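## Task

Three robots are spread over three rooms: r1 in decontamination, r2 in the clean workroom, r3 in the sterile store. The connecting doors are locked, but every dividing wall has an open service window. A steel instrument cassette sits on the window counter shared by decontamination and the clean workroom. Get it onto the sterile store bench, using any number of robots. At the end it must rest there by itself, with no gripper holding or propping it, and every robot must have released it and backed away. Any robot that tips over or ends leaning counts as a failure.

## Robot and tools

Robots: r1, r2 and r3 are identical Hello Robot Stretch 3 units. Each has a two-wheel differential base (0.33 m long, 0.34 m wide, passive omni wheel at the rear), a mast with a lift, one telescoping arm that sticks out to the robot's RIGHT side, a wrist (yaw, pitch, roll) and a two-finger gripper. The base cannot move sideways. To move the gripper forward or back, drive the base. Turns pivot about the point between the drive wheels, 0.05 m behind the front edge. With the arm in and the wrist folded, a turn sweeps a circle of radius 0.28 m. An unfolded, level wrist reaches beyond that circle.

Frames: each robot reports in its own base frame. The origin is on the floor midway between the drive wheels, x forward, y left, z up. The odometry frame is the base frame at the start. hand_pose is the fingertip contact point, given in the base frame. No robot knows where the others are. Only images, lidar_m and the depth grids show relative positions.

Tool execute_actions: arguments are actions (a list holding one action object, or empty to just read state and images) and an optional cameras list. Leave cameras out, or give null or ["all"], to get every camera. Give [] for none, or name cameras such as r2_wrist_camera. The action object has one key per robot ("r1", "r2", "r3"). Each robot entry can hold:
- base: exactly one of {"translate_m": d}, a straight drive of d metres relative to where the base last reported itself (forward positive, -1 to 1), or {"rotate_rad": d}, a turn in place by d radians relative to the current heading (left/counter-clockwise positive, -3.2 to 3.2).
- joints: absolute targets by name. lift_m 0 to 1.1 (arm height). arm_m 0 to 0.52 (extension). wrist_yaw_rad -1.345 to 4.42 (0 along the arm, positive toward the front, 3.0 folded over the base). wrist_pitch_rad -1.57 to 0.451 (negative tips the fingers down). wrist_roll_rad -2.911 to 2.911. gripper_m -0.089 to 0.179 (larger is wider; the real fingertip gap is a bit smaller, and zero below 0.007). head_pan_rad -3.953 to 1.73 (-1.57 looks along the arm). head_tilt_rad -1.53 to 0.419 (negative looks down).
- contact_limits: {"arm_m": effort percent 1 to 100}. The arm motion stops when its effort reaches this value, which also caps its holding force until the next action.
Every motion in one action starts together. An action runs at most 15 s. Any unknown key or out-of-range number rejects the whole call. Joints, bases or robots left out may keep pushing toward older targets. If a result reports a stop, later calls in the same reply are skipped.

wait: seconds 0 to 10. Nothing new is commanded. Returns state and images. zoom_image: camera name plus region [x0, y0, x1, y1] in pixels of that camera's latest full image, at most 504x504. finished_scene: scene number. It ends the scene for good and reports success.

Results: base_status and joint_status say how each motion ended. done means reached (for the base, wheels turned as commanded, even if they slipped). off_target means it stopped short and may still push. contact_stop, time_out and torque_fault mean the target was dropped. After a contact stop the lift or arm goes slack until commanded again. on_its_own lists uncommanded parts; "held at" is a target, not a position. motor_effort is percent of max, with the peak in brackets; readings are biased and noisy. base_odometry counts wheel turns. turned_by_wheels and turned_by_imu give the turn since the last result. base_tilt is in degrees (forward and right positive), with a fixed offset up to about 4 degrees. lidar_m gives 12 sectors of 30 degrees, starting straight ahead and going counter-clockwise (4th left, 7th behind, 10th right), 0.17 m above the floor; it sees table legs, not tops. wrist_depth_mm (45 to 1000) and head_depth_mm (280 to 4000; the head image is sideways) are 7x7 median depth grids. The camera calibration gives intrinsics and T_world_to_cam relative to the carrying robot's base frame.

Speed: with lift_m below 0.30, arm_m below 0.03 and wrist_yaw_rad above 2.54 the base reaches 0.30 m/s and 1.9 rad/s; otherwise 0.10 m/s and 0.63 rad/s. Fold or unfold the wrist only with lift_m 0.32 to 0.95, pitch -0.4 and roll near 0. Once folded, the lift may go down to 0.25. If yaw is below -0.4, keep pitch at -0.5 or lower.

Gripping: command gripper_m below the object's width to grasp. To release, open at least 0.02 past where the fingers met it. The readings do not confirm a grasp, so check the images.

Avoid: robots touching each other (pressing hard fails at once, and any further drive after contact presses hard). Arm pushes on rigid things with the gripper above about 0.45 m. Driving while gripping something fixed. Snagging furniture, especially when reversing. Wrist pushing long enough to fault. Drops and slams. If base_tilt shows a lean, undo the last move in small steps, free the gripper, and lower the lift to about 0.2. Robots travel slightly different distances for the same command. Loose objects may occasionally get nudged. The simulation keeps running while you think.

Each tool is called as name(argument=value, ...) on one line, values as JSON.

## Session

execute_actions(actions=[])

Scene clock: 0.00 s.
r1.base_odometry: x=+0.000 y=+0.000 heading=+0.000 (m, m, rad; r1's odometry frame)
r1.turned_by_wheels: +0.000 (rad since the last result)
r1.turned_by_imu: +0.000 (rad since the last result)
r1.base_tilt: forward=+0.4 right=+1.0 (deg)
r1.lidar_m: 1.12 0.85 0.83 0.87 1.24 1.52 1.62 2.30 2.28 0.89 1.29 1.28
r1.head_depth_mm: 1232 1232 1213 1212 1217 1212 1204 / 1307 1300 1295 1298 1290 1285 1285 / 1401 1401 1392 1383 1384 1371 1374 / 1473 1459 1448 1452 1435 1432 1429 / 1299 1285 1277 1261 1248 1242 1231 / 1122 1109 1104 1097 1086 1078 1073 / 990 981 972 969 959 954 950
r1.base_status: not commanded
r1.joint_positions: lift_m=+0.449 arm_m=-0.002 wrist_yaw_rad=+2.898 wrist_pitch_rad=-0.422 wrist_roll_rad=+0.014 gripper_m=+0.037 head_pan_rad=-0.003 head_tilt_rad=-0.005
r1.joint_status: not commanded
r1.motor_effort: left_wheel=+0 right_wheel=+0 lift_m=+26 arm_m=-1 wrist_yaw_rad=+0 wrist_pitch_rad=+4 wrist_roll_rad=+0 gripper_m=+0 head_pan_rad=+0 head_tilt_rad=+1 (%)
r1.hand_pose: x=+0.0328 y=+0.0739 z=+0.4613 quat_wxyz=(+0.232, +0.709, +0.062, +0.664) (m; r1's base frame)
r1.wrist_depth_mm: - - 920 836 740 688 635 / - - - 885 825 741 674 / - - - - 883 809 719 / - - 975 969 915 844 793 / 819 822 820 773 779 754 732 / 696 675 - 659 636 638 634 / 593 603 - 590 566 563 544
r2.base_odometry: x=+0.000 y=+0.000 heading=+0.000 (m, m, rad; r2's odometry frame)
r2.turned_by_wheels: +0.000 (rad since the last result)
r2.turned_by_imu: +0.000 (rad since the last result)
r2.base_tilt: forward=+0.7 right=-0.4 (deg)
r2.lidar_m: 1.87 2.45 2.39 1.46 1.29 1.29 1.53 2.30 2.31 1.79 1.58 1.58
r2.head_depth_mm: 1756 1752 1758 1733 1732 1735 1734 / 1867 1932 1920 1915 1907 1894 1874 / 1924 2149 2129 2123 2084 2092 2057 / 1933 2395 2367 2353 2344 2305 2276 / 1957 2712 2744 2732 2722 2675 2449 / 1972 2654 2661 2697 2636 2662 2426 / 1951 2516 2476 2487 2496 2486 2417
r2.base_status: not commanded
r2.joint_positions: lift_m=+0.585 arm_m=+0.003 wrist_yaw_rad=+3.127 wrist_pitch_rad=-0.477 wrist_roll_rad=-0.014 gripper_m=+0.037 head_pan_rad=-0.014 head_tilt_rad=-0.023
r2.joint_status: not commanded
r2.motor_effort: left_wheel=+0 right_wheel=+0 lift_m=+19 arm_m=+0 wrist_yaw_rad=+0 wrist_pitch_rad=+5 wrist_roll_rad=+0 gripper_m=+1 head_pan_rad=+1 head_tilt_rad=+2 (%)
r2.hand_pose: x=-0.0181 y=+0.0687 z=+0.5850 quat_wxyz=(+0.171, +0.683, +0.164, +0.691) (m; r2's base frame)
r2.wrist_depth_mm: 961 - - - - - - / - - - - - - - / - - - - - - - / - - - - - - - / 974 970 960 937 972 901 916 / 817 827 843 796 - 779 788 / 722 728 715 709 706 708 696
r3.base_odometry: x=+0.000 y=+0.000 heading=+0.000 (m, m, rad; r3's odometry frame)
r3.turned_by_wheels: +0.000 (rad since the last result)
r3.turned_by_imu: +0.000 (rad since the last result)
r3.base_tilt: forward=-1.1 right=-0.4 (deg)
r3.lidar_m: 1.80 1.57 1.57 0.96 0.84 0.84 1.00 1.24 1.24 1.24 0.87 3.05
r3.head_depth_mm: 1919 2762 3034 3034 3091 3000 2546 / 1783 2603 2670 2688 2671 2714 2542 / 1692 2333 2379 2426 2361 2387 2354 / 1954 2132 2150 - - 2169 2138 / 1872 1943 1948 - - 1955 1950 / 1760 1783 1777 1779 2045 1789 1801 / 1630 1643 1649 1637 1648 1647 1665
r3.base_status: not commanded
r3.joint_positions: lift_m=+0.467 arm_m=-0.002 wrist_yaw_rad=+2.893 wrist_pitch_rad=-0.494 wrist_roll_rad=+0.004 gripper_m=+0.037 head_pan_rad=+0.003 head_tilt_rad=+0.012
r3.joint_status: not commanded
r3.motor_effort: left_wheel=+0 right_wheel=-1 lift_m=+33 arm_m=+0 wrist_yaw_rad=+0 wrist_pitch_rad=+5 wrist_roll_rad=+1 gripper_m=+0 head_pan_rad=+0 head_tilt_rad=+1 (%)
r3.hand_pose: x=+0.0315 y=+0.0642 z=+0.4631 quat_wxyz=(+0.257, +0.703, +0.086, +0.657) (m; r3's base frame)
r3.wrist_depth_mm: - 871 - - - - - / - 921 - - - - - / 717 - - - - - - / 766 - 937 919 958 962 980 / 775 - 785 788 842 795 811 / 643 663 - 656 700 694 698 / 558 570 598 600 594 594 611
pictures: r1_head_camera (sideways: a quarter turn clockwise sets it upright), r1_nav_camera (sideways: a quarter turn counterclockwise sets it upright), r1_wrist_camera, r2_head_camera (sideways: a quarter turn clockwise sets it upright), r2_nav_camera (sideways: a quarter turn counterclockwise sets it upright), r2_wrist_camera, r3_head_camera (sideways: a quarter turn clockwise sets it upright), r3_nav_camera (sideways: a quarter turn counterclockwise sets it upright), r3_wrist_camera
Images, in order (width x height): r1_head_camera 896x504, r1_nav_camera 672x504, r1_wrist_camera 644x364, r2_head_camera 896x504, r2_nav_camera 672x504, r2_wrist_camera 644x364, r3_head_camera 896x504, r3_nav_camera 672x504, r3_wrist_camera 644x364.

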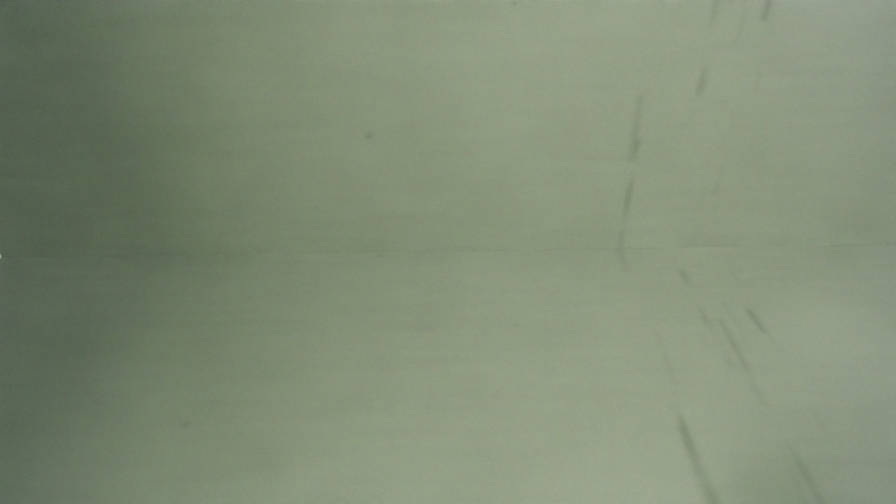

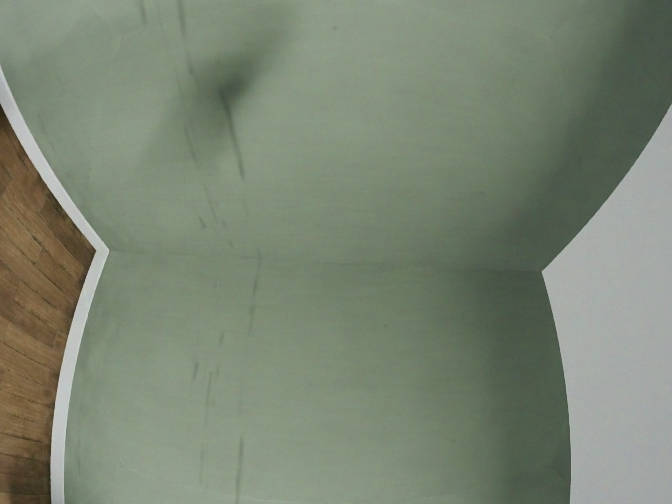

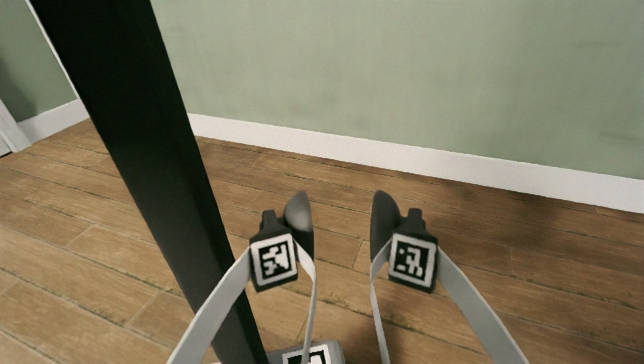

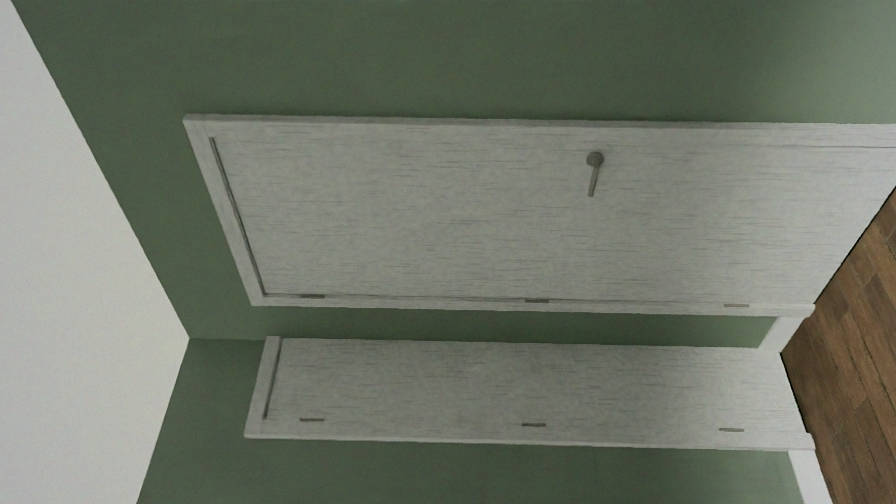

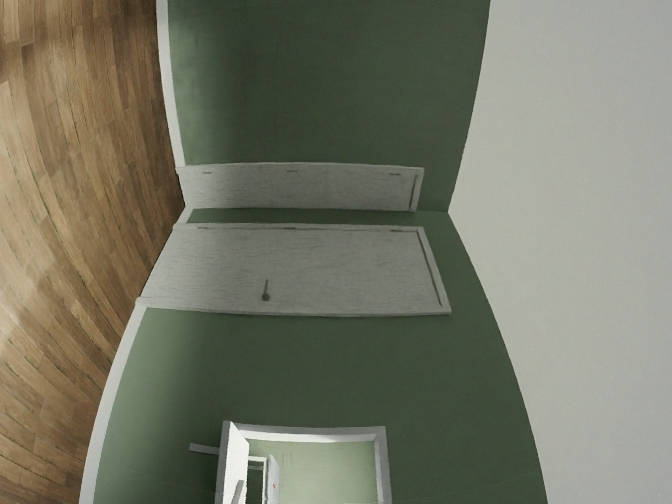

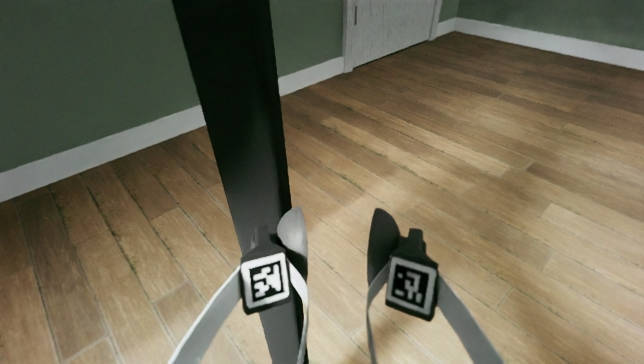

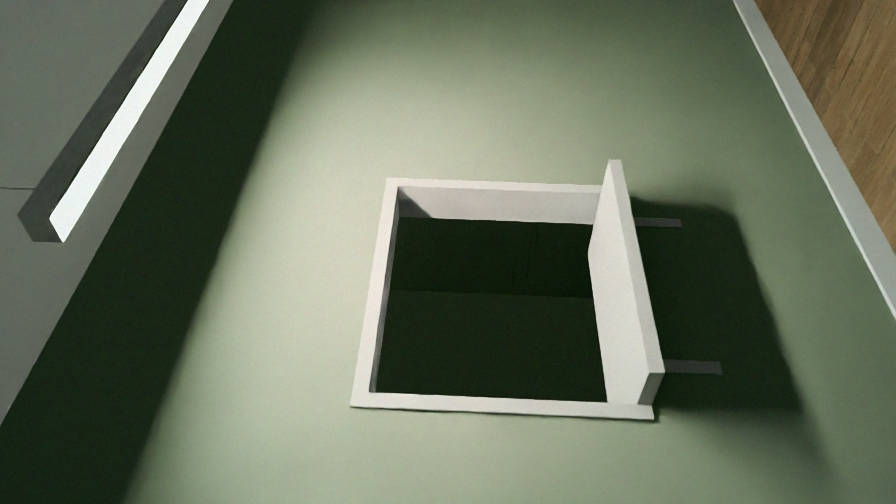

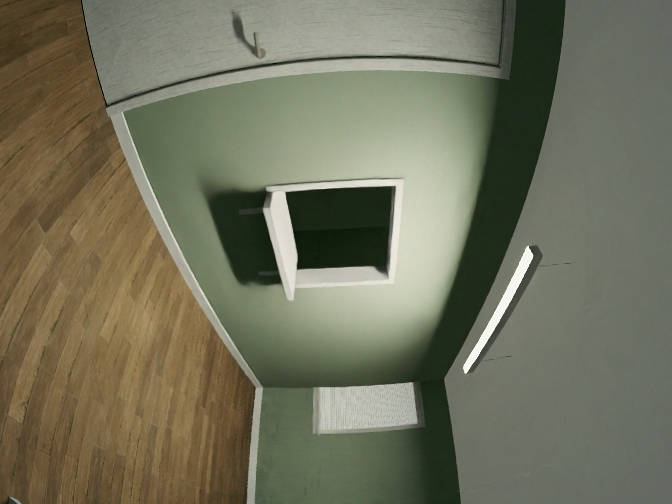

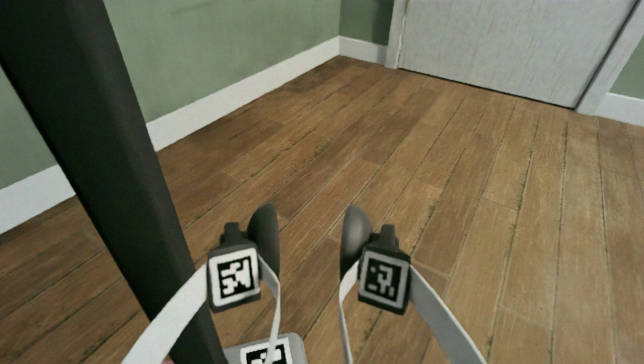

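execute_actions(actions=[{"r2":{"base":{"rotate_rad":-0.82},"joints":{"lift_m":0.28,"head_tilt_rad":-0.35,"wrist_yaw_rad":3.0,"wrist_pitch_rad":-0.4}},"r3":{"joints":{"head_pan_rad":-1.1,"head_tilt_rad":-0.6,"lift_m":0.28,"wrist_yaw_rad":3.0,"wrist_pitch_rad":-0.4}}}], cameras=["r2_head_camera","r2_nav_camera","r3_nav_camera","r3_head_camera"])

Scene clock: 4.20 s.
r1.base_odometry: x=+0.000 y=+0.000 heading=+0.000 (m, m, rad; r1's odometry frame)
r1.turned_by_wheels: +0.000 (rad since the last result)
r1.turned_by_imu: +0.000 (rad since the last result)
r1.base_tilt: forward=+0.5 right=+0.9 (deg)
r1.lidar_m: 1.11 0.85 0.83 0.87 1.25 1.52 1.62 2.30 2.28 0.89 1.28 1.28
r1.head_depth_mm: 1228 1229 1228 1214 1212 1211 1207 / 1309 1308 1297 1297 1283 1282 1283 / 1405 1398 1390 1389 1378 1374 1374 / 1481 1460 1451 1447 1439 1443 1428 / 1298 1284 1271 1261 1252 1246 1237 / 1123 1115 1101 1095 1085 1081 1071 / 989 980 973 970 964 953 949
r1.base_status: not commanded
r1.joint_positions: lift_m=+0.449 arm_m=-0.002 wrist_yaw_rad=+2.898 wrist_pitch_rad=-0.422 wrist_roll_rad=+0.014 gripper_m=+0.037 head_pan_rad=-0.003 head_tilt_rad=-0.005
r1.joint_status: not commanded
r1.motor_effort: left_wheel=+0(1) right_wheel=+1(0) lift_m=+26(26) arm_m=+0(1) wrist_yaw_rad=+0(0) wrist_pitch_rad=+5(5) wrist_roll_rad=+0(0) gripper_m=+0(0) head_pan_rad=+0(0) head_tilt_rad=+2(1) (%)
r1.hand_pose: x=+0.0328 y=+0.0739 z=+0.4613 quat_wxyz=(+0.232, +0.709, +0.062, +0.664) (m; r1's base frame)
r1.wrist_depth_mm: - - 908 826 760 682 633 / - - - 888 831 736 678 / - - - - 914 818 740 / - - 974 947 920 835 789 / 820 812 808 783 781 740 728 / 700 673 - 663 641 642 630 / 591 588 - 593 575 557 541
r2.base_odometry: x=+0.000 y=+0.000 heading=-0.820 (m, m, rad; r2's odometry frame)
r2.turned_by_wheels: -0.820 (rad since the last result)
r2.turned_by_imu: -0.820 (rad since the last result)
r2.base_tilt: forward=+0.6 right=-0.5 (deg)
r2.lidar_m: 1.58 1.64 2.22 2.45 1.80 1.34 1.29 1.34 1.83 2.31 2.24 1.64
r2.head_depth_mm: 1337 1418 1490 1588 1665 1764 1551 / 1358 - 3574 1604 1699 1777 1565 / 1354 - - 1630 1684 1791 1548 / 1364 - - 1632 1713 1815 1553 / 1378 - - 1648 1709 1812 1565 / 1370 - - 1649 1721 1821 1568 / 1379 1491 1534 1633 1733 1823 1557
r2.base_status: done
r2.joint_positions: lift_m=+0.281 arm_m=+0.003 wrist_yaw_rad=+3.003 wrist_pitch_rad=-0.420 wrist_roll_rad=-0.014 gripper_m=+0.037 head_pan_rad=-0.014 head_tilt_rad=-0.346
r2.joint_status: all done
r2.motor_effort: left_wheel=+3(7) right_wheel=-2(4) lift_m=+7(15) arm_m=+0(0) wrist_yaw_rad=-3(3) wrist_pitch_rad=+6(6) wrist_roll_rad=-1(1) gripper_m=+1(0) head_pan_rad=+0(0) head_tilt_rad=-1(21) (%)
r2.hand_pose: x=+0.0098 y=+0.0741 z=+0.2929 quat_wxyz=(+0.195, +0.695, +0.101, +0.685) (m; r2's base frame)
r2.wrist_depth_mm: - - - - - - - / - - - - - - - / 934 890 884 889 875 858 860 / 715 704 699 711 694 678 682 / 584 585 - 575 598 567 555 / 494 508 - - - 477 478 / 443 - - - 421 414 416
r3.base_odometry: x=+0.000 y=+0.000 heading=+0.000 (m, m, rad; r3's odometry frame)
r3.turned_by_wheels: +0.000 (rad since the last result)
r3.turned_by_imu: +0.001 (rad since the last result)
r3.base_tilt: forward=-1.2 right=-0.6 (deg)
r3.lidar_m: 1.81 1.57 1.57 0.96 0.84 0.84 0.99 1.24 1.24 1.24 0.87 3.03
r3.head_depth_mm: 2038 2077 1362 1086 1784 1530 1294 / 2417 2357 1358 1058 1833 1519 1290 / 3018 2198 1334 1030 1734 1472 1288 / 3482 2176 1324 2086 1749 1429 1271 / 3437 2123 2304 2293 1804 1500 1270 / 3300 3618 3121 2308 1813 1493 1265 / 3344 3587 3125 2283 1786 1483 1265
r3.base_status: not commanded
r3.joint_positions: lift_m=+0.280 arm_m=-0.002 wrist_yaw_rad=+2.998 wrist_pitch_rad=-0.420 wrist_roll_rad=+0.004 gripper_m=+0.037 head_pan_rad=-1.093 head_tilt_rad=-0.592
r3.joint_status: all done
r3.motor_effort: left_wheel=+0(0) right_wheel=-1(1) lift_m=+29(31) arm_m=-1(0) wrist_yaw_rad=+2(2) wrist_pitch_rad=+8(8) wrist_roll_rad=+1(1) gripper_m=+0(0) head_pan_rad=-3(31) head_tilt_rad=-6(48) (%)
r3.hand_pose: x=+0.0107 y=+0.0785 z=+0.2924 quat_wxyz=(+0.197, +0.702, +0.097, +0.678) (m; r3's base frame)
r3.wrist_depth_mm: 646 - - - - - - / 676 - - - - - - / 719 - 895 943 969 985 - / 668 658 716 721 719 727 773 / 557 574 - 581 607 601 602 / 482 500 - 515 521 503 516 / - - - - 441 443 439
pictures: r2_head_camera (sideways: a quarter turn clockwise sets it upright), r2_nav_camera (sideways: a quarter turn counterclockwise sets it upright), r3_head_camera (sideways: a quarter turn clockwise sets it upright), r3_nav_camera (sideways: a quarter turn counterclockwise sets it upright)
camera_calibration (this result's frames):
r2_head_camera: T_world_to_cam=[[-0.308736, -0.00983329, -0.951097, 1.2566], [-0.0209286, 0.999775, -0.00354294, 0.00715782], [0.950918, 0.0188113, -0.308872, 0.357256], [0, 0, 0, 1]] pos_world=[0.0483868, -0.00152012, 1.30552]
r2_nav_camera: T_world_to_cam=[[0.296615, 0.0287764, 0.954563, -1.20566], [0.0160456, -0.999555, 0.0251468, 0.0188458], [0.954862, 0.00785761, -0.296945, 0.340613], [0, 0, 0, 1]] pos_world=[0.0320753, 0.0508555, 1.25155]
r3_head_camera: T_world_to_cam=[[-0.284866, 0.467346, -0.836922, 1.10931], [0.886843, 0.459869, -0.0450615, 0.058492], [0.363815, -0.755055, -0.545464, 0.665983], [0, 0, 0, 1]] pos_world=[0.0218353, -0.0424752, 1.29431]
r3_nav_camera: T_world_to_cam=[[0.222036, -0.533934, 0.815852, -1.01623], [-0.902161, -0.42991, -0.0358293, 0.100934], [0.369873, -0.728074, -0.57715, 0.709973], [0, 0, 0, 1]] pos_world=[0.0540982, 0.0177063, 1.24247]
Images, in order (width x height): r2_head_camera 896x504, r2_nav_camera 672x504, r3_head_camera 896x504, r3_nav_camera 672x504.

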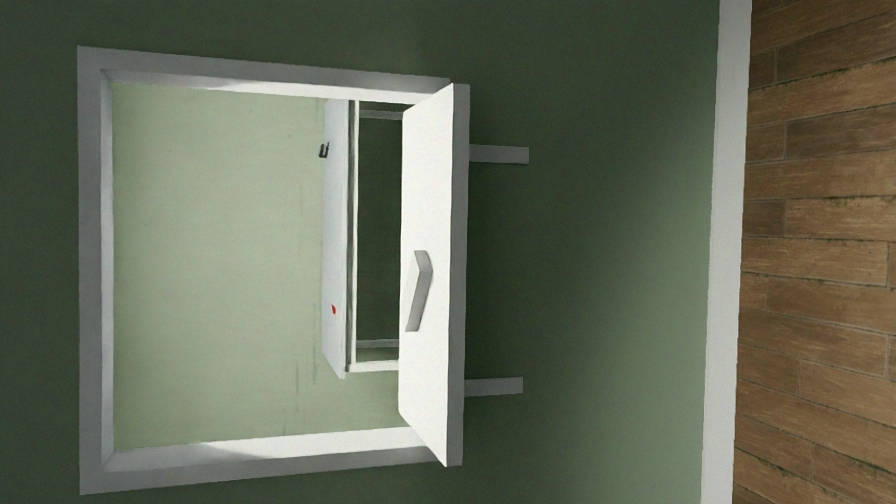

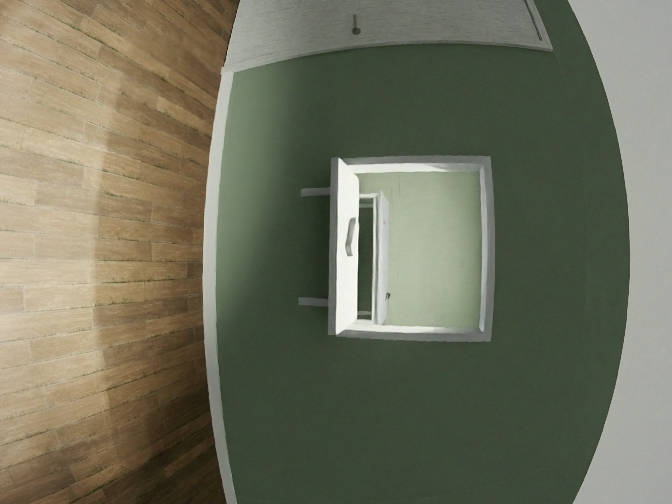

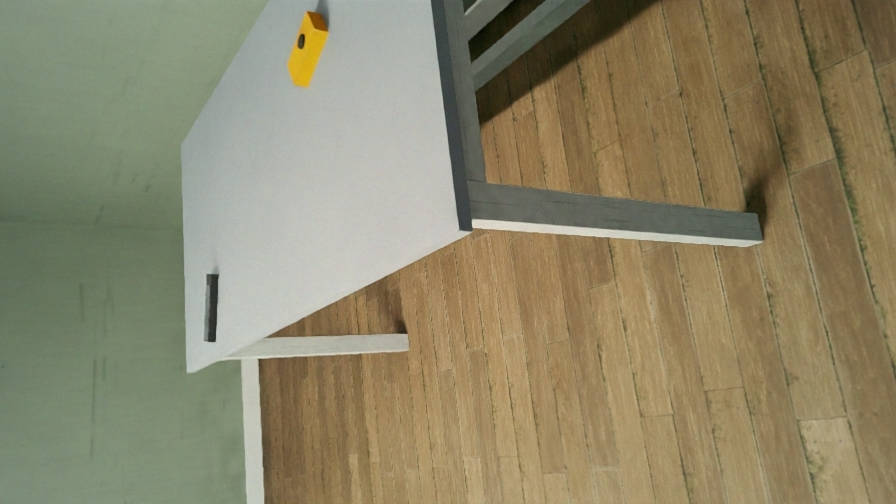

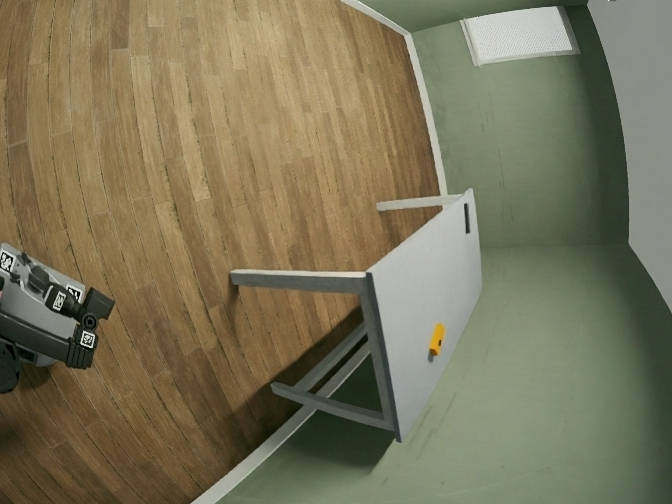

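execute_actions(actions=[{"r2":{"base":{"translate_m":1.0},"joints":{"head_tilt_rad":-0.7}},"r3":{"base":{"rotate_rad":-0.162}}}], cameras=["r2_head_camera"])

Scene clock: 9.70 s.
r1.base_odometry: x=+0.000 y=+0.000 heading=+0.000 (m, m, rad; r1's odometry frame)
r1.turned_by_wheels: +0.000 (rad since the last result)
r1.turned_by_imu: +0.000 (rad since the last result)
r1.base_tilt: forward=+0.4 right=+0.9 (deg)
r1.lidar_m: 1.12 0.85 0.83 0.87 1.24 1.52 1.62 2.30 2.27 0.89 1.28 1.28
r1.head_depth_mm: 1228 1225 1220 1226 1216 1214 1206 / 1321 1307 1297 1308 1289 1287 1274 / 1400 1397 1393 1393 1378 1378 1373 / 1488 1458 1451 1445 1444 1428 1427 / 1291 1282 1266 1258 1253 1240 1230 / 1122 1109 1103 1089 1081 1077 1070 / 990 982 976 967 962 957 948
r1.base_status: not commanded
r1.joint_positions: lift_m=+0.449 arm_m=-0.002 wrist_yaw_rad=+2.898 wrist_pitch_rad=-0.422 wrist_roll_rad=+0.014 gripper_m=+0.037 head_pan_rad=-0.003 head_tilt_rad=-0.005
r1.joint_status: not commanded
r1.motor_effort: left_wheel=+1(1) right_wheel=+1(1) lift_m=+26(26) arm_m=-1(1) wrist_yaw_rad=+0(0) wrist_pitch_rad=+5(4) wrist_roll_rad=+0(0) gripper_m=+0(0) head_pan_rad=+0(0) head_tilt_rad=+0(1) (%)
r1.hand_pose: x=+0.0328 y=+0.0739 z=+0.4613 quat_wxyz=(+0.232, +0.709, +0.062, +0.664) (m; r1's base frame)
r1.wrist_depth_mm: - - 932 827 747 690 618 / - - - 891 795 726 677 / - - - - 881 793 718 / - - 978 962 927 847 805 / 805 801 820 777 759 728 743 / 689 655 - 650 634 638 615 / 600 599 - 588 561 551 546
r2.base_odometry: x=+0.682 y=-0.731 heading=-0.820 (m, m, rad; r2's odometry frame)
r2.turned_by_wheels: +0.000 (rad since the last result)
r2.turned_by_imu: +0.005 (rad since the last result)
r2.base_tilt: forward=+0.6 right=-0.6 (deg)
r2.lidar_m: 0.58 0.60 0.82 2.20 2.54 2.37 2.29 2.38 2.38 2.20 0.81 0.60
r2.head_depth_mm: 2906 3301 2672 700 577 905 1116 / 2895 3276 2774 697 578 913 1136 / 2925 3265 2785 700 578 926 1142 / 2933 3352 2789 702 596 933 1149 / 2892 3362 2780 672 599 939 1142 / 2986 3236 2767 681 600 949 1158 / 3081 3483 2819 703 601 964 1161
r2.base_status: done
r2.joint_positions: lift_m=+0.281 arm_m=+0.003 wrist_yaw_rad=+3.002 wrist_pitch_rad=-0.420 wrist_roll_rad=-0.014 gripper_m=+0.037 head_pan_rad=-0.014 head_tilt_rad=-0.692
r2.joint_status: all done
r2.motor_effort: left_wheel=+3(12) right_wheel=-2(4) lift_m=+7(6) arm_m=+0(0) wrist_yaw_rad=-3(3) wrist_pitch_rad=+6(7) wrist_roll_rad=-1(0) gripper_m=+0(1) head_pan_rad=+0(0) head_tilt_rad=-3(25) (%)
r2.hand_pose: x=+0.0100 y=+0.0742 z=+0.2930 quat_wxyz=(+0.195, +0.695, +0.100, +0.685) (m; r2's base frame)
r2.wrist_depth_mm: - - - - - 865 618 / - - - - - 881 629 / 928 920 895 868 880 838 633 / 718 703 699 696 679 683 621 / 582 580 - 574 582 561 565 / 493 504 - - - 488 481 / 438 - - - 421 419 415
r3.base_odometry: x=+0.000 y=+0.000 heading=-0.162 (m, m, rad; r3's odometry frame)
r3.turned_by_wheels: -0.162 (rad since the last result)
r3.turned_by_imu: -0.162 (rad since the last result)
r3.base_tilt: forward=-1.1 right=-0.5 (deg)
r3.lidar_m: 2.01 1.58 1.57 1.06 0.85 0.84 0.91 1.25 1.24 1.25 0.87 2.28
r3.head_depth_mm: 1605 1672 1362 1820 1599 1514 1296 / 1839 1935 1361 1887 1804 1518 1290 / 2135 2165 1336 1103 1848 1501 1289 / 2545 2151 1334 1047 1769 1506 1287 / 3158 2113 1323 1034 1651 1422 1277 / 3406 2043 1374 2298 1814 1497 1269 / 3299 3445 2779 2293 1776 1490 1275
r3.base_status: done
r3.joint_positions: lift_m=+0.280 arm_m=-0.002 wrist_yaw_rad=+2.999 wrist_pitch_rad=-0.420 wrist_roll_rad=+0.004 gripper_m=+0.037 head_pan_rad=-1.093 head_tilt_rad=-0.593
r3.joint_status: not commanded
r3.motor_effort: left_wheel=+2(7) right_wheel=-4(9) lift_m=+30(29) arm_m=+0(1) wrist_yaw_rad=+1(1) wrist_pitch_rad=+8(8) wrist_roll_rad=+0(1) gripper_m=+0(0) head_pan_rad=-3(2) head_tilt_rad=-5(5) (%)
r3.hand_pose: x=+0.0107 y=+0.0786 z=+0.2924 quat_wxyz=(+0.197, +0.702, +0.097, +0.678) (m; r3's base frame)
r3.wrist_depth_mm: 681 - - - - - - / 717 - - - - - - / 733 - 903 906 974 933 - / 700 692 714 709 724 749 762 / 565 574 - 586 599 607 605 / 487 499 - 523 514 508 521 / - - - - 433 450 439
pictures: r2_head_camera (sideways: a quarter turn clockwise sets it upright)
camera_calibration (this result's frames):
r2_head_camera: T_world_to_cam=[[-0.613219, -0.00559151, -0.789893, 1.04819], [-0.0200671, 0.999762, 0.00850156, -0.0085269], [0.789658, 0.0210642, -0.613185, 0.754212], [0, 0, 0, 1]] pos_world=[0.0470308, -0.00150098, 1.2905]
Images, in order (width x height): r2_head_camera 896x504.

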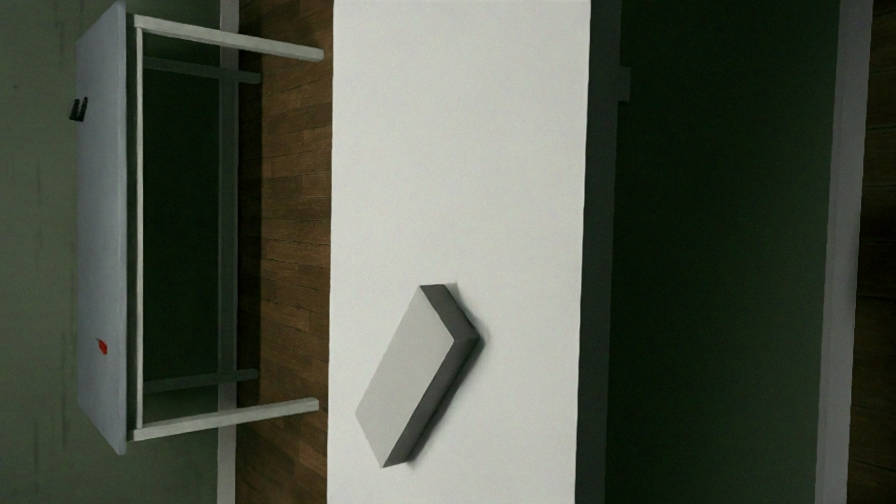

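execute_actions(actions=[{"r2":{"base":{"rotate_rad":1.735},"joints":{"lift_m":0.68,"head_pan_rad":-1.5}},"r3":{"base":{"translate_m":0.9}}}], cameras=[])

execute_actions(actions=[{"r2":{"joints":{"lift_m":1.095,"wrist_yaw_rad":0.73,"wrist_pitch_rad":-1.2,"gripper_m":0.15,"wrist_roll_rad":0}},"r3":{"base":{"translate_m":0.9}}}], cameras=[])

execute_actions(actions=[{"r2":{"joints":{"arm_m":0.435}},"r3":{"base":{"rotate_rad":2.5},"joints":{"lift_m":0.6,"head_pan_rad":-1.57,"head_tilt_rad":-0.6}}}], cameras=["r2_head_camera","r2_wrist_camera","r3_nav_camera"])

Scene clock: 15.60 s.
r1.base_odometry: x=+0.000 y=+0.000 heading=+0.000 (m, m, rad; r1's odometry frame)
r1.turned_by_wheels: +0.000 (rad since the last result)
r1.turned_by_imu: +0.000 (rad since the last result)
r1.base_tilt: forward=+0.4 right=+0.9 (deg)
r1.lidar_m: 1.11 0.85 0.83 0.87 1.25 1.52 1.62 2.30 2.27 0.89 1.28 1.28
r1.head_depth_mm: 1233 1220 1225 1217 1208 1212 1198 / 1308 1310 1299 1291 1293 1288 1289 / 1395 1408 1390 1385 1378 1365 1365 / 1473 1461 1445 1446 1449 1431 1429 / 1293 1289 1272 1264 1255 1235 1236 / 1127 1115 1098 1092 1090 1074 1069 / 992 981 972 968 960 956 951
r1.base_status: not commanded
r1.joint_positions: lift_m=+0.449 arm_m=-0.002 wrist_yaw_rad=+2.898 wrist_pitch_rad=-0.422 wrist_roll_rad=+0.014 gripper_m=+0.037 head_pan_rad=-0.003 head_tilt_rad=-0.005
r1.joint_status: not commanded
r1.motor_effort: left_wheel=+0(1) right_wheel=+1(1) lift_m=+26(26) arm_m=+0(0) wrist_yaw_rad=+0(0) wrist_pitch_rad=+5(4) wrist_roll_rad=+0(0) gripper_m=+0(0) head_pan_rad=+0(0) head_tilt_rad=+1(2) (%)
r1.hand_pose: x=+0.0328 y=+0.0739 z=+0.4613 quat_wxyz=(+0.232, +0.709, +0.062, +0.664) (m; r1's base frame)
r1.wrist_depth_mm: - - 908 820 739 693 627 / - - - 899 825 719 679 / - - - - 888 803 743 / - - 965 943 931 834 770 / 819 799 804 756 785 736 729 / 696 692 - 651 645 648 636 / 591 588 - 584 570 560 549
r2.base_odometry: x=+0.682 y=-0.731 heading=+0.915 (m, m, rad; r2's odometry frame)
r2.turned_by_wheels: +1.735 (rad since the last result)
r2.turned_by_imu: +1.737 (rad since the last result)
r2.base_tilt: forward=+0.6 right=-0.6 (deg)
r2.lidar_m: 2.42 2.71 2.30 2.29 2.53 2.32 1.39 0.71 0.58 0.58 0.64 1.01
r2.head_depth_mm: 2837 3211 2727 693 560 843 1016 / 2923 3275 2757 686 577 889 1082 / 3022 3352 2787 670 596 941 1137 / 3188 3462 927 695 616 996 1180 / 3266 3600 925 704 872 1058 1202 / 3387 3657 926 704 922 1132 1227 / 3491 3464 856 702 978 1216 1241
r2.base_status: done
r2.joint_positions: lift_m=+0.679 arm_m=+0.003 wrist_yaw_rad=+3.002 wrist_pitch_rad=-0.419 wrist_roll_rad=-0.014 gripper_m=+0.037 head_pan_rad=-1.493 head_tilt_rad=-0.692
r2.joint_status: all done
r2.motor_effort: left_wheel=-3(9) right_wheel=+2(5) lift_m=+29(29) arm_m=+0(0) wrist_yaw_rad=-3(2) wrist_pitch_rad=+6(6) wrist_roll_rad=+0(1) gripper_m=+0(0) head_pan_rad=-2(27) head_tilt_rad=-3(3) (%)
r2.hand_pose: x=+0.0100 y=+0.0742 z=+0.6916 quat_wxyz=(+0.195, +0.695, +0.100, +0.685) (m; r2's base frame)
r2.wrist_depth_mm: - - - - - - - / - - - - - - - / - - - - - - - / - - - - - - - / - - - - - - - / - 957 - 961 - 940 956 / 866 863 828 829 822 810 811
r3.base_odometry: x=+0.888 y=-0.145 heading=-0.162 (m, m, rad; r3's odometry frame)
r3.turned_by_wheels: +0.000 (rad since the last result)
r3.turned_by_imu: +0.007 (rad since the last result)
r3.base_tilt: forward=-1.1 right=-0.3 (deg)
r3.lidar_m: 1.30 1.04 1.03 1.09 1.58 1.55 1.70 1.81 0.85 1.63 1.75 2.68
r3.head_depth_mm: 2348 2386 1375 2213 1844 1520 1291 / 2690 2727 1514 2378 1834 1513 1294 / 3049 3219 1836 2257 1833 1505 1282 / 3055 3310 3175 2326 1826 1498 1278 / 2908 3250 3205 2301 1810 1492 1267 / 2804 3099 3177 2315 1789 1486 1271 / 2737 2908 3074 2250 1794 1486 1258
r3.base_status: done
r3.joint_positions: lift_m=+0.280 arm_m=-0.002 wrist_yaw_rad=+2.999 wrist_pitch_rad=-0.419 wrist_roll_rad=+0.004 gripper_m=+0.037 head_pan_rad=-1.093 head_tilt_rad=-0.593
r3.joint_status: not commanded
r3.motor_effort: left_wheel=+1(8) right_wheel=-3(6) lift_m=+29(28) arm_m=+0(1) wrist_yaw_rad=+0(1) wrist_pitch_rad=+8(8) wrist_roll_rad=+1(1) gripper_m=+0(0) head_pan_rad=-2(2) head_tilt_rad=-5(4) (%)
r3.hand_pose: x=+0.0106 y=+0.0786 z=+0.2925 quat_wxyz=(+0.197, +0.702, +0.097, +0.678) (m; r3's base frame)
r3.wrist_depth_mm: - - - - 974 878 799 / - - - - - 924 825 / 863 - 909 904 925 929 870 / 668 683 705 720 733 733 752 / 563 561 - 589 601 604 622 / 476 489 - 521 514 511 502 / - - - - 429 436 438
pictures: none
No camera images: the call's "cameras" was empty. Leave "cameras" out to get every camera's image.

Scene clock: 20.30 s.
r1.base_odometry: x=+0.000 y=+0.000 heading=+0.000 (m, m, rad; r1's odometry frame)
r1.turned_by_wheels: +0.000 (rad since the last result)
r1.turned_by_imu: +0.000 (rad since the last result)
r1.base_tilt: forward=+0.4 right=+0.9 (deg)
r1.lidar_m: 1.11 0.85 0.83 0.87 1.24 1.52 1.62 2.31 2.27 0.89 1.28 1.28
r1.head_depth_mm: 1234 1229 1226 1219 1210 1199 1207 / 1300 1302 1294 1296 1288 1282 1281 / 1405 1389 1385 1394 1378 1373 1358 / 1489 1463 1455 1452 1436 1441 1434 / 1287 1274 1269 1261 1247 1240 1227 / 1122 1109 1107 1094 1090 1075 1066 / 990 978 978 966 961 958 947
r1.base_status: not commanded
r1.joint_positions: lift_m=+0.449 arm_m=-0.002 wrist_yaw_rad=+2.898 wrist_pitch_rad=-0.422 wrist_roll_rad=+0.014 gripper_m=+0.037 head_pan_rad=-0.003 head_tilt_rad=-0.005
r1.joint_status: not commanded
r1.motor_effort: left_wheel=+1(0) right_wheel=+0(0) lift_m=+26(26) arm_m=+0(0) wrist_yaw_rad=+0(0) wrist_pitch_rad=+5(5) wrist_roll_rad=+0(0) gripper_m=+0(0) head_pan_rad=+0(0) head_tilt_rad=+0(2) (%)
r1.hand_pose: x=+0.0328 y=+0.0739 z=+0.4613 quat_wxyz=(+0.232, +0.709, +0.062, +0.664) (m; r1's base frame)
r1.wrist_depth_mm: - - 926 833 746 684 629 / - - - 924 839 728 673 / - - - - 898 815 726 / - - 957 952 953 852 779 / 821 819 806 777 797 758 728 / 682 682 - 650 639 653 632 / 598 589 - 582 560 554 538
r2.base_odometry: x=+0.682 y=-0.731 heading=+0.915 (m, m, rad; r2's odometry frame)
r2.turned_by_wheels: +0.000 (rad since the last result)
r2.turned_by_imu: +0.001 (rad since the last result)
r2.base_tilt: forward=+0.6 right=-0.5 (deg)
r2.lidar_m: 2.42 2.71 2.30 2.29 2.53 2.33 1.38 0.71 0.58 0.58 0.64 1.01
r2.head_depth_mm: - - - - - - - / 2946 3351 - - - - 1118 / 2979 3420 2890 - 585 - 1151 / 3157 3442 925 - 867 967 1179 / 3317 3601 932 741 883 1065 1195 / 3403 3692 927 703 921 1141 1257 / 3541 3424 854 704 976 1219 1232
r2.base_status: not commanded
r2.joint_positions: lift_m=+1.094 arm_m=+0.003 wrist_yaw_rad=+0.733 wrist_pitch_rad=-1.201 wrist_roll_rad=-0.003 gripper_m=+0.150 head_pan_rad=-1.493 head_tilt_rad=-0.692
r2.joint_status: all done
r2.motor_effort: left_wheel=-3(2) right_wheel=+1(2) lift_m=+28(30) arm_m=+0(0) wrist_yaw_rad=-4(4) wrist_pitch_rad=+0(7) wrist_roll_rad=+0(0) gripper_m=+1(87) head_pan_rad=-2(2) head_tilt_rad=-4(3) (%)
r2.hand_pose: x=+0.0253 y=-0.2001 z=+0.9853 quat_wxyz=(+0.689, +0.582, -0.400, -0.164) (m; r2's base frame)
r2.wrist_depth_mm: - - - - 683 308 302 / - - - - 795 336 294 / - - - - - 643 288 / - - - - - 783 548 / - - - - - - 631 / - - - - - - 710 / - - - - - - 805
r3.base_odometry: x=+1.777 y=-0.290 heading=-0.162 (m, m, rad; r3's odometry frame)
r3.turned_by_wheels: +0.000 (rad since the last result)
r3.turned_by_imu: +0.006 (rad since the last result)
r3.base_tilt: forward=-1.2 right=-0.4 (deg)
r3.lidar_m: 0.59 0.48 0.47 0.52 0.80 2.27 2.48 1.53 2.06 1.63 2.52 1.21
r3.head_depth_mm: 2656 3014 3211 2339 1848 1532 1294 / 2526 2848 3022 2367 1860 1522 1288 / 2458 2699 2944 2323 1838 1507 1280 / 2360 2587 2847 2342 1825 1504 1275 / 2270 2498 2731 2299 1805 1506 1276 / 2178 2375 2588 2278 1820 1487 1259 / 2107 2278 2526 2244 1800 1480 1277
r3.base_status: done
r3.joint_positions: lift_m=+0.280 arm_m=-0.002 wrist_yaw_rad=+2.999 wrist_pitch_rad=-0.419 wrist_roll_rad=+0.004 gripper_m=+0.037 head_pan_rad=-1.093 head_tilt_rad=-0.593
r3.joint_status: not commanded
r3.motor_effort: left_wheel=+1(7) right_wheel=-2(6) lift_m=+29(30) arm_m=-1(0) wrist_yaw_rad=+0(2) wrist_pitch_rad=+8(8) wrist_roll_rad=+1(1) gripper_m=-1(0) head_pan_rad=-2(2) head_tilt_rad=-6(5) (%)
r3.hand_pose: x=+0.0106 y=+0.0786 z=+0.2925 quat_wxyz=(+0.197, +0.702, +0.097, +0.678) (m; r3's base frame)
r3.wrist_depth_mm: 930 - 621 531 463 421 376 / - - 690 593 507 439 397 / 884 - 729 644 537 473 429 / 689 677 717 684 595 517 453 / 561 564 - 577 585 547 473 / 480 498 - 518 515 511 492 / - - - - 428 433 446
pictures: none
No camera images: the call's "cameras" was empty. Leave "cameras" out to get every camera's image.

Scene clock: 25.30 s.
r1.base_odometry: x=+0.000 y=+0.000 heading=+0.000 (m, m, rad; r1's odometry frame)
r1.turned_by_wheels: +0.000 (rad since the last result)
r1.turned_by_imu: +0.000 (rad since the last result)
r1.base_tilt: forward=+0.4 right=+0.9 (deg)
r1.lidar_m: 1.12 0.85 0.83 0.88 1.24 1.52 1.63 2.30 2.28 0.89 1.29 1.28
r1.head_depth_mm: 1226 1230 1223 1216 1210 1212 1200 / 1310 1309 1305 1287 1289 1276 1277 / 1393 1390 1384 1383 1381 1372 1369 / 1464 1470 1449 1449 1438 1428 1425 / 1292 1280 1270 1260 1248 1235 1227 / 1123 1109 1105 1091 1082 1078 1073 / 989 985 976 965 961 955 949
r1.base_status: not commanded
r1.joint_positions: lift_m=+0.449 arm_m=-0.002 wrist_yaw_rad=+2.898 wrist_pitch_rad=-0.422 wrist_roll_rad=+0.014 gripper_m=+0.037 head_pan_rad=-0.003 head_tilt_rad=-0.005
r1.joint_status: not commanded
r1.motor_effort: left_wheel=+1(0) right_wheel=+0(1) lift_m=+26(26) arm_m=+0(0) wrist_yaw_rad=+0(0) wrist_pitch_rad=+4(4) wrist_roll_rad=+0(0) gripper_m=+0(0) head_pan_rad=+0(0) head_tilt_rad=+1(1) (%)
r1.hand_pose: x=+0.0328 y=+0.0739 z=+0.4613 quat_wxyz=(+0.232, +0.709, +0.062, +0.664) (m; r1's base frame)
r1.wrist_depth_mm: - - 933 836 751 673 644 / - - - 905 824 749 659 / - - - - 895 800 723 / - - 983 960 921 838 768 / 833 801 819 772 793 753 713 / 683 665 - 653 635 633 628 / 611 584 - 582 559 553 556
r2.base_odometry: x=+0.682 y=-0.731 heading=+0.915 (m, m, rad; r2's odometry frame)
r2.turned_by_wheels: +0.000 (rad since the last result)
r2.turned_by_imu: +0.001 (rad since the last result)
r2.base_tilt: forward=+0.6 right=-0.5 (deg)
r2.lidar_m: 2.43 2.71 2.30 2.29 2.53 2.32 1.38 0.71 0.58 0.58 0.64 1.01
r2.head_depth_mm: 2430 3166 2756 693 560 844 1023 / - - 879 686 576 889 1084 / 3051 3355 1844 669 595 942 1137 / 3186 3415 1847 698 614 1000 1185 / 3261 3575 927 701 873 1054 1205 / 3444 3664 928 703 923 1132 1225 / 3470 3434 854 705 976 1204 1226
r2.base_status: not commanded
r2.joint_positions: lift_m=+1.094 arm_m=+0.435 wrist_yaw_rad=+0.731 wrist_pitch_rad=-1.202 wrist_roll_rad=-0.002 gripper_m=+0.150 head_pan_rad=-1.493 head_tilt_rad=-0.692
r2.joint_status: all done
r2.motor_effort: left_wheel=-2(2) right_wheel=+2(2) lift_m=+29(29) arm_m=+2(3) wrist_yaw_rad=-1(4) wrist_pitch_rad=+1(1) wrist_roll_rad=+0(0) gripper_m=+1(1) head_pan_rad=-2(3) head_tilt_rad=-3(3) (%)
r2.hand_pose: x=+0.0251 y=-0.6319 z=+0.9853 quat_wxyz=(+0.688, +0.582, -0.401, -0.165) (m; r2's base frame)
r2.wrist_depth_mm: 329 324 321 316 309 - - / 319 311 309 272 299 298 - / 311 305 303 264 293 289 289 / 304 299 293 257 284 282 278 / - 293 286 251 279 276 273 / - - 279 247 272 271 266 / - 278 274 269 268 263 259
r3.base_odometry: x=+1.777 y=-0.290 heading=+2.338 (m, m, rad; r3's odometry frame)
r3.turned_by_wheels: +2.500 (rad since the last result)
r3.turned_by_imu: +2.527 (rad since the last result)
r3.base_tilt: forward=-1.0 right=-0.4 (deg)
r3.lidar_m: 2.18 2.39 1.52 2.06 2.16 2.57 1.61 0.65 0.49 0.47 0.50 0.71
r3.head_depth_mm: 2941 3242 3287 791 618 508 782 / 2973 3274 3101 784 615 506 790 / - 3263 2949 781 613 502 797 / - 3283 3197 775 609 500 805 / 3042 3319 3125 773 603 499 814 / 3026 3320 3121 766 601 495 823 / 3047 3342 3109 761 597 493 832
r3.base_status: done
r3.joint_positions: lift_m=+0.600 arm_m=-0.002 wrist_yaw_rad=+2.999 wrist_pitch_rad=-0.419 wrist_roll_rad=+0.004 gripper_m=+0.037 head_pan_rad=-1.563 head_tilt_rad=-0.593
r3.joint_status: all done
r3.motor_effort: left_wheel=-3(7) right_wheel=+2(9) lift_m=+36(45) arm_m=-1(1) wrist_yaw_rad=+1(1) wrist_pitch_rad=+8(8) wrist_roll_rad=+1(0) gripper_m=+0(0) head_pan_rad=-2(24) head_tilt_rad=-6(5) (%)
r3.hand_pose: x=+0.0106 y=+0.0787 z=+0.6124 quat_wxyz=(+0.196, +0.702, +0.097, +0.678) (m; r3's base frame)
r3.wrist_depth_mm: - - - - - - - / - - - - - - - / - - - - - - - / - - - - - - - / - - - - - - - / 856 875 - 874 903 900 929 / 749 738 777 774 772 804 768
pictures: r2_head_camera (sideways: a quarter turn clockwise sets it upright), r2_wrist_camera, r3_nav_camera (sideways: a quarter turn counterclockwise sets it upright)
camera_calibration (this result's frames):
r2_head_camera: T_world_to_cam=[[-0.0616097, 0.610167, -0.789873, 1.0448], [0.993745, 0.111347, 0.00850266, -0.0147126], [0.0931382, -0.784409, -0.613211, 0.758494], [0, 0, 0, 1]] pos_world=[0.00834579, -0.0408963, 1.2905]
r2_wrist_camera: T_world_to_cam=[[-0.721934, -0.690634, -0.0428446, -0.368629], [-0.675786, 0.717014, -0.170893, 0.666312], [0.148745, -0.0944201, -0.984358, 1.07609], [0, 0, 0, 1]] pos_world=[0.0240947, -0.630738, 1.15734]
r3_nav_camera: T_world_to_cam=[[-0.0439327, -0.577298, 0.81535, -1.01395], [-0.999034, 0.0254641, -0.0358004, 0.101487], [-0.0000946804, -0.816136, -0.57786, 0.713153], [0, 0, 0, 1]] pos_world=[0.0569113, -0.00590737, 1.24246]
Images, in order (width x height): r2_head_camera 896x504, r2_wrist_camera 644x364, r3_nav_camera 672x504.

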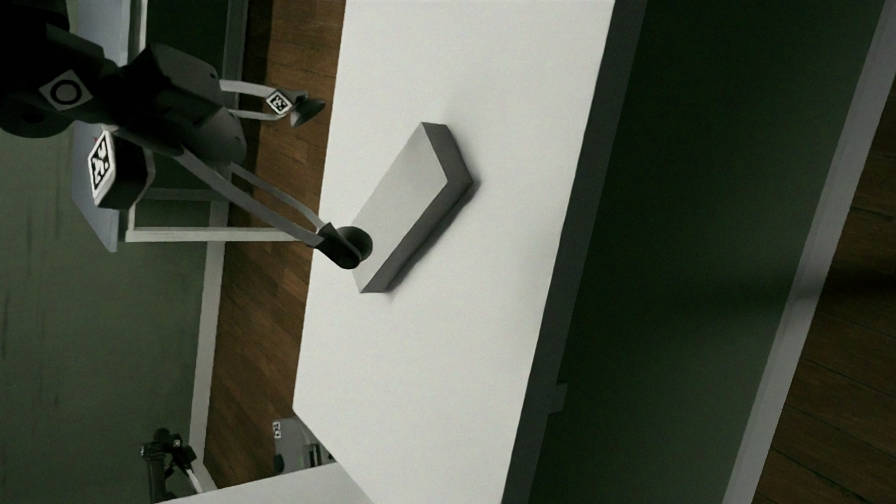

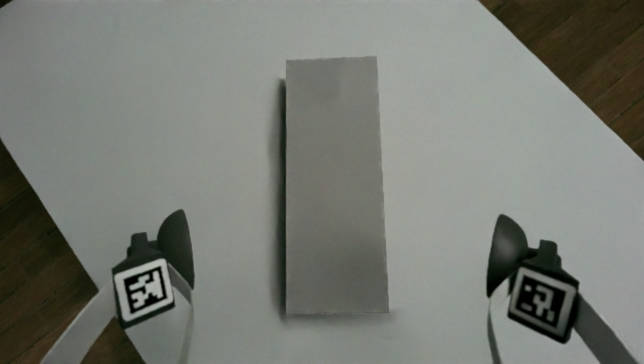

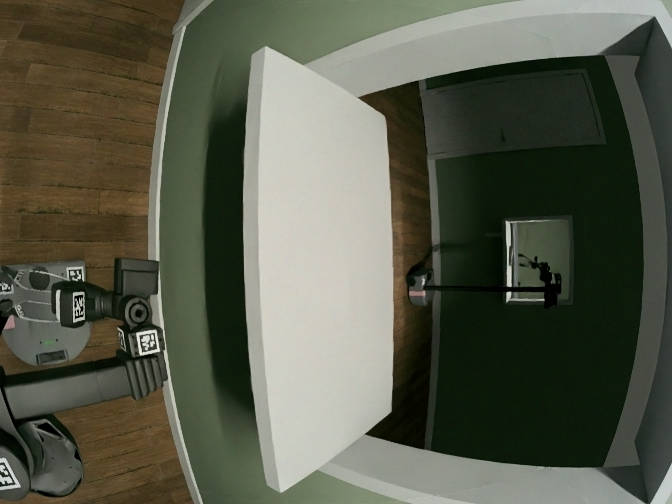

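execute_actions(actions=[{"r2":{"joints":{"lift_m":1.0,"wrist_pitch_rad":-1.02}},"r3":{"joints":{"lift_m":0.7}}}], cameras=["r2_head_camera","r2_wrist_camera"])

Scene clock: 27.33 s.
r1.base_odometry: x=+0.000 y=+0.000 heading=+0.000 (m, m, rad; r1's odometry frame)
r1.turned_by_wheels: +0.000 (rad since the last result)
r1.turned_by_imu: +0.000 (rad since the last result)
r1.base_tilt: forward=+0.5 right=+1.0 (deg)
r1.lidar_m: 1.11 0.85 0.83 0.87 1.24 1.52 1.62 2.31 2.27 0.89 1.28 1.28
r1.head_depth_mm: 1231 1233 1217 1216 1215 1214 1207 / 1316 1302 1296 1296 1303 1286 1284 / 1410 1402 1398 1385 1370 1375 1376 / 1481 1462 1458 1447 1434 1432 1428 / 1301 1285 1272 1257 1256 1236 1225 / 1117 1115 1098 1096 1089 1080 1068 / 993 980 975 966 962 955 953
r1.base_status: not commanded
r1.joint_positions: lift_m=+0.449 arm_m=-0.002 wrist_yaw_rad=+2.898 wrist_pitch_rad=-0.422 wrist_roll_rad=+0.014 gripper_m=+0.037 head_pan_rad=-0.003 head_tilt_rad=-0.005
r1.joint_status: not commanded
r1.motor_effort: left_wheel=+0(0) right_wheel=+0(1) lift_m=+26(26) arm_m=-1(0) wrist_yaw_rad=+0(0) wrist_pitch_rad=+4(5) wrist_roll_rad=+0(0) gripper_m=+0(0) head_pan_rad=+0(1) head_tilt_rad=+1(1) (%)
r1.hand_pose: x=+0.0328 y=+0.0739 z=+0.4613 quat_wxyz=(+0.232, +0.709, +0.062, +0.664) (m; r1's base frame)
r1.wrist_depth_mm: - - 922 835 743 681 633 / - - - 902 826 730 676 / - - - - 884 824 735 / - - 952 953 904 856 792 / 825 808 794 769 795 734 742 / 681 687 - 653 621 643 624 / 597 590 - 586 565 558 551
r2.base_odometry: x=+0.682 y=-0.731 heading=+0.915 (m, m, rad; r2's odometry frame)
r2.turned_by_wheels: +0.000 (rad since the last result)
r2.turned_by_imu: +0.000 (rad since the last result)
r2.base_tilt: forward=+0.6 right=-0.5 (deg)
r2.lidar_m: 2.42 2.70 2.30 2.29 2.53 2.32 1.39 0.71 0.58 0.58 0.64 1.01
r2.head_depth_mm: 2858 3258 2756 693 559 846 1020 / 2910 - 840 687 576 889 1085 / 3024 3367 883 669 595 944 1138 / 3195 3437 1832 676 616 997 1180 / 3327 3624 932 700 876 1061 1205 / 3430 3674 930 702 918 1132 1233 / 3488 3409 854 705 974 1216 1229
r2.base_status: not commanded
r2.joint_positions: lift_m=+1.001 arm_m=+0.435 wrist_yaw_rad=+0.731 wrist_pitch_rad=-1.031 wrist_roll_rad=-0.002 gripper_m=+0.150 head_pan_rad=-1.493 head_tilt_rad=-0.692
r2.joint_status: all done
r2.motor_effort: left_wheel=-2(3) right_wheel=+2(2) lift_m=+7(27) arm_m=+2(2) wrist_yaw_rad=-1(1) wrist_pitch_rad=+3(2) wrist_roll_rad=+0(0) gripper_m=+1(1) head_pan_rad=-2(2) head_tilt_rad=-3(3) (%)
r2.hand_pose: x=+0.0526 y=-0.6625 z=+0.9073 quat_wxyz=(+0.700, +0.545, -0.449, -0.105) (m; r2's base frame)
r2.wrist_depth_mm: 275 266 266 260 256 254 - / 255 252 247 207 240 237 - / 240 237 234 196 224 225 220 / 229 225 221 185 213 213 209 / 215 217 209 175 200 204 199 / 205 - 199 167 191 192 190 / 197 192 188 159 161 182 181
r3.base_odometry: x=+1.777 y=-0.290 heading=+2.338 (m, m, rad; r3's odometry frame)
r3.turned_by_wheels: +0.000 (rad since the last result)
r3.turned_by_imu: +0.000 (rad since the last result)
r3.base_tilt: forward=-1.0 right=-0.5 (deg)
r3.lidar_m: 2.18 2.39 1.52 2.06 2.17 2.58 1.61 0.65 0.49 0.47 0.50 0.71
r3.head_depth_mm: 2933 3258 3263 793 620 508 779 / 2956 3264 3109 788 613 504 787 / 3166 3288 2960 782 612 503 795 / - 3361 3215 773 608 499 808 / 2990 3311 3210 769 603 499 815 / 2998 3291 3133 766 602 497 822 / 3038 3281 3130 759 598 493 835
r3.base_status: not commanded
r3.joint_positions: lift_m=+0.700 arm_m=-0.002 wrist_yaw_rad=+2.999 wrist_pitch_rad=-0.419 wrist_roll_rad=+0.004 gripper_m=+0.037 head_pan_rad=-1.563 head_tilt_rad=-0.593
r3.joint_status: all done
r3.motor_effort: left_wheel=-2(2) right_wheel=+2(2) lift_m=+35(41) arm_m=+0(1) wrist_yaw_rad=+0(1) wrist_pitch_rad=+8(8) wrist_roll_rad=+1(1) gripper_m=+0(0) head_pan_rad=-2(2) head_tilt_rad=-4(5) (%)
r3.hand_pose: x=+0.0106 y=+0.0787 z=+0.7124 quat_wxyz=(+0.196, +0.702, +0.097, +0.678) (m; r3's base frame)
r3.wrist_depth_mm: - - - - - - - / - - - - - - - / - - - - - - - / - - - - - - - / - - - - - - - / 979 951 - - - - - / 838 847 851 882 871 892 895
pictures: r2_head_camera (sideways: a quarter turn clockwise sets it upright), r2_wrist_camera
camera_calibration (this result's frames):
r2_head_camera: T_world_to_cam=[[-0.06161, 0.610167, -0.789874, 1.0448], [0.993745, 0.111348, 0.00850266, -0.0147126], [0.0931385, -0.784409, -0.613211, 0.758494], [0, 0, 0, 1]] pos_world=[0.0083458, -0.0408963, 1.2905]
r2_wrist_camera: T_world_to_cam=[[-0.71729, -0.695809, -0.0366706, -0.382575], [-0.646894, 0.684573, -0.335988, 0.820251], [0.258887, -0.217279, -0.941152, 0.865888], [0, 0, 0, 1]] pos_world=[0.0320314, -0.639581, 1.0765]
Images, in order (width x height): r2_head_camera 896x504, r2_wrist_camera 644x364.

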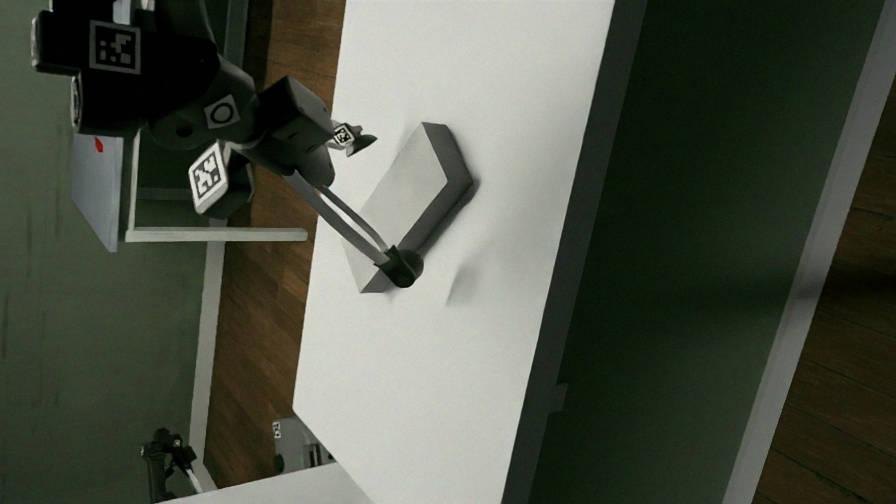

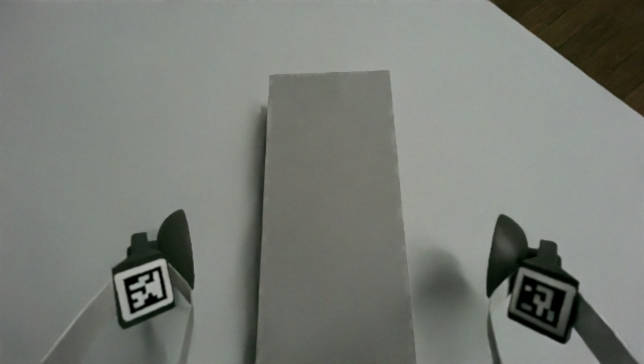

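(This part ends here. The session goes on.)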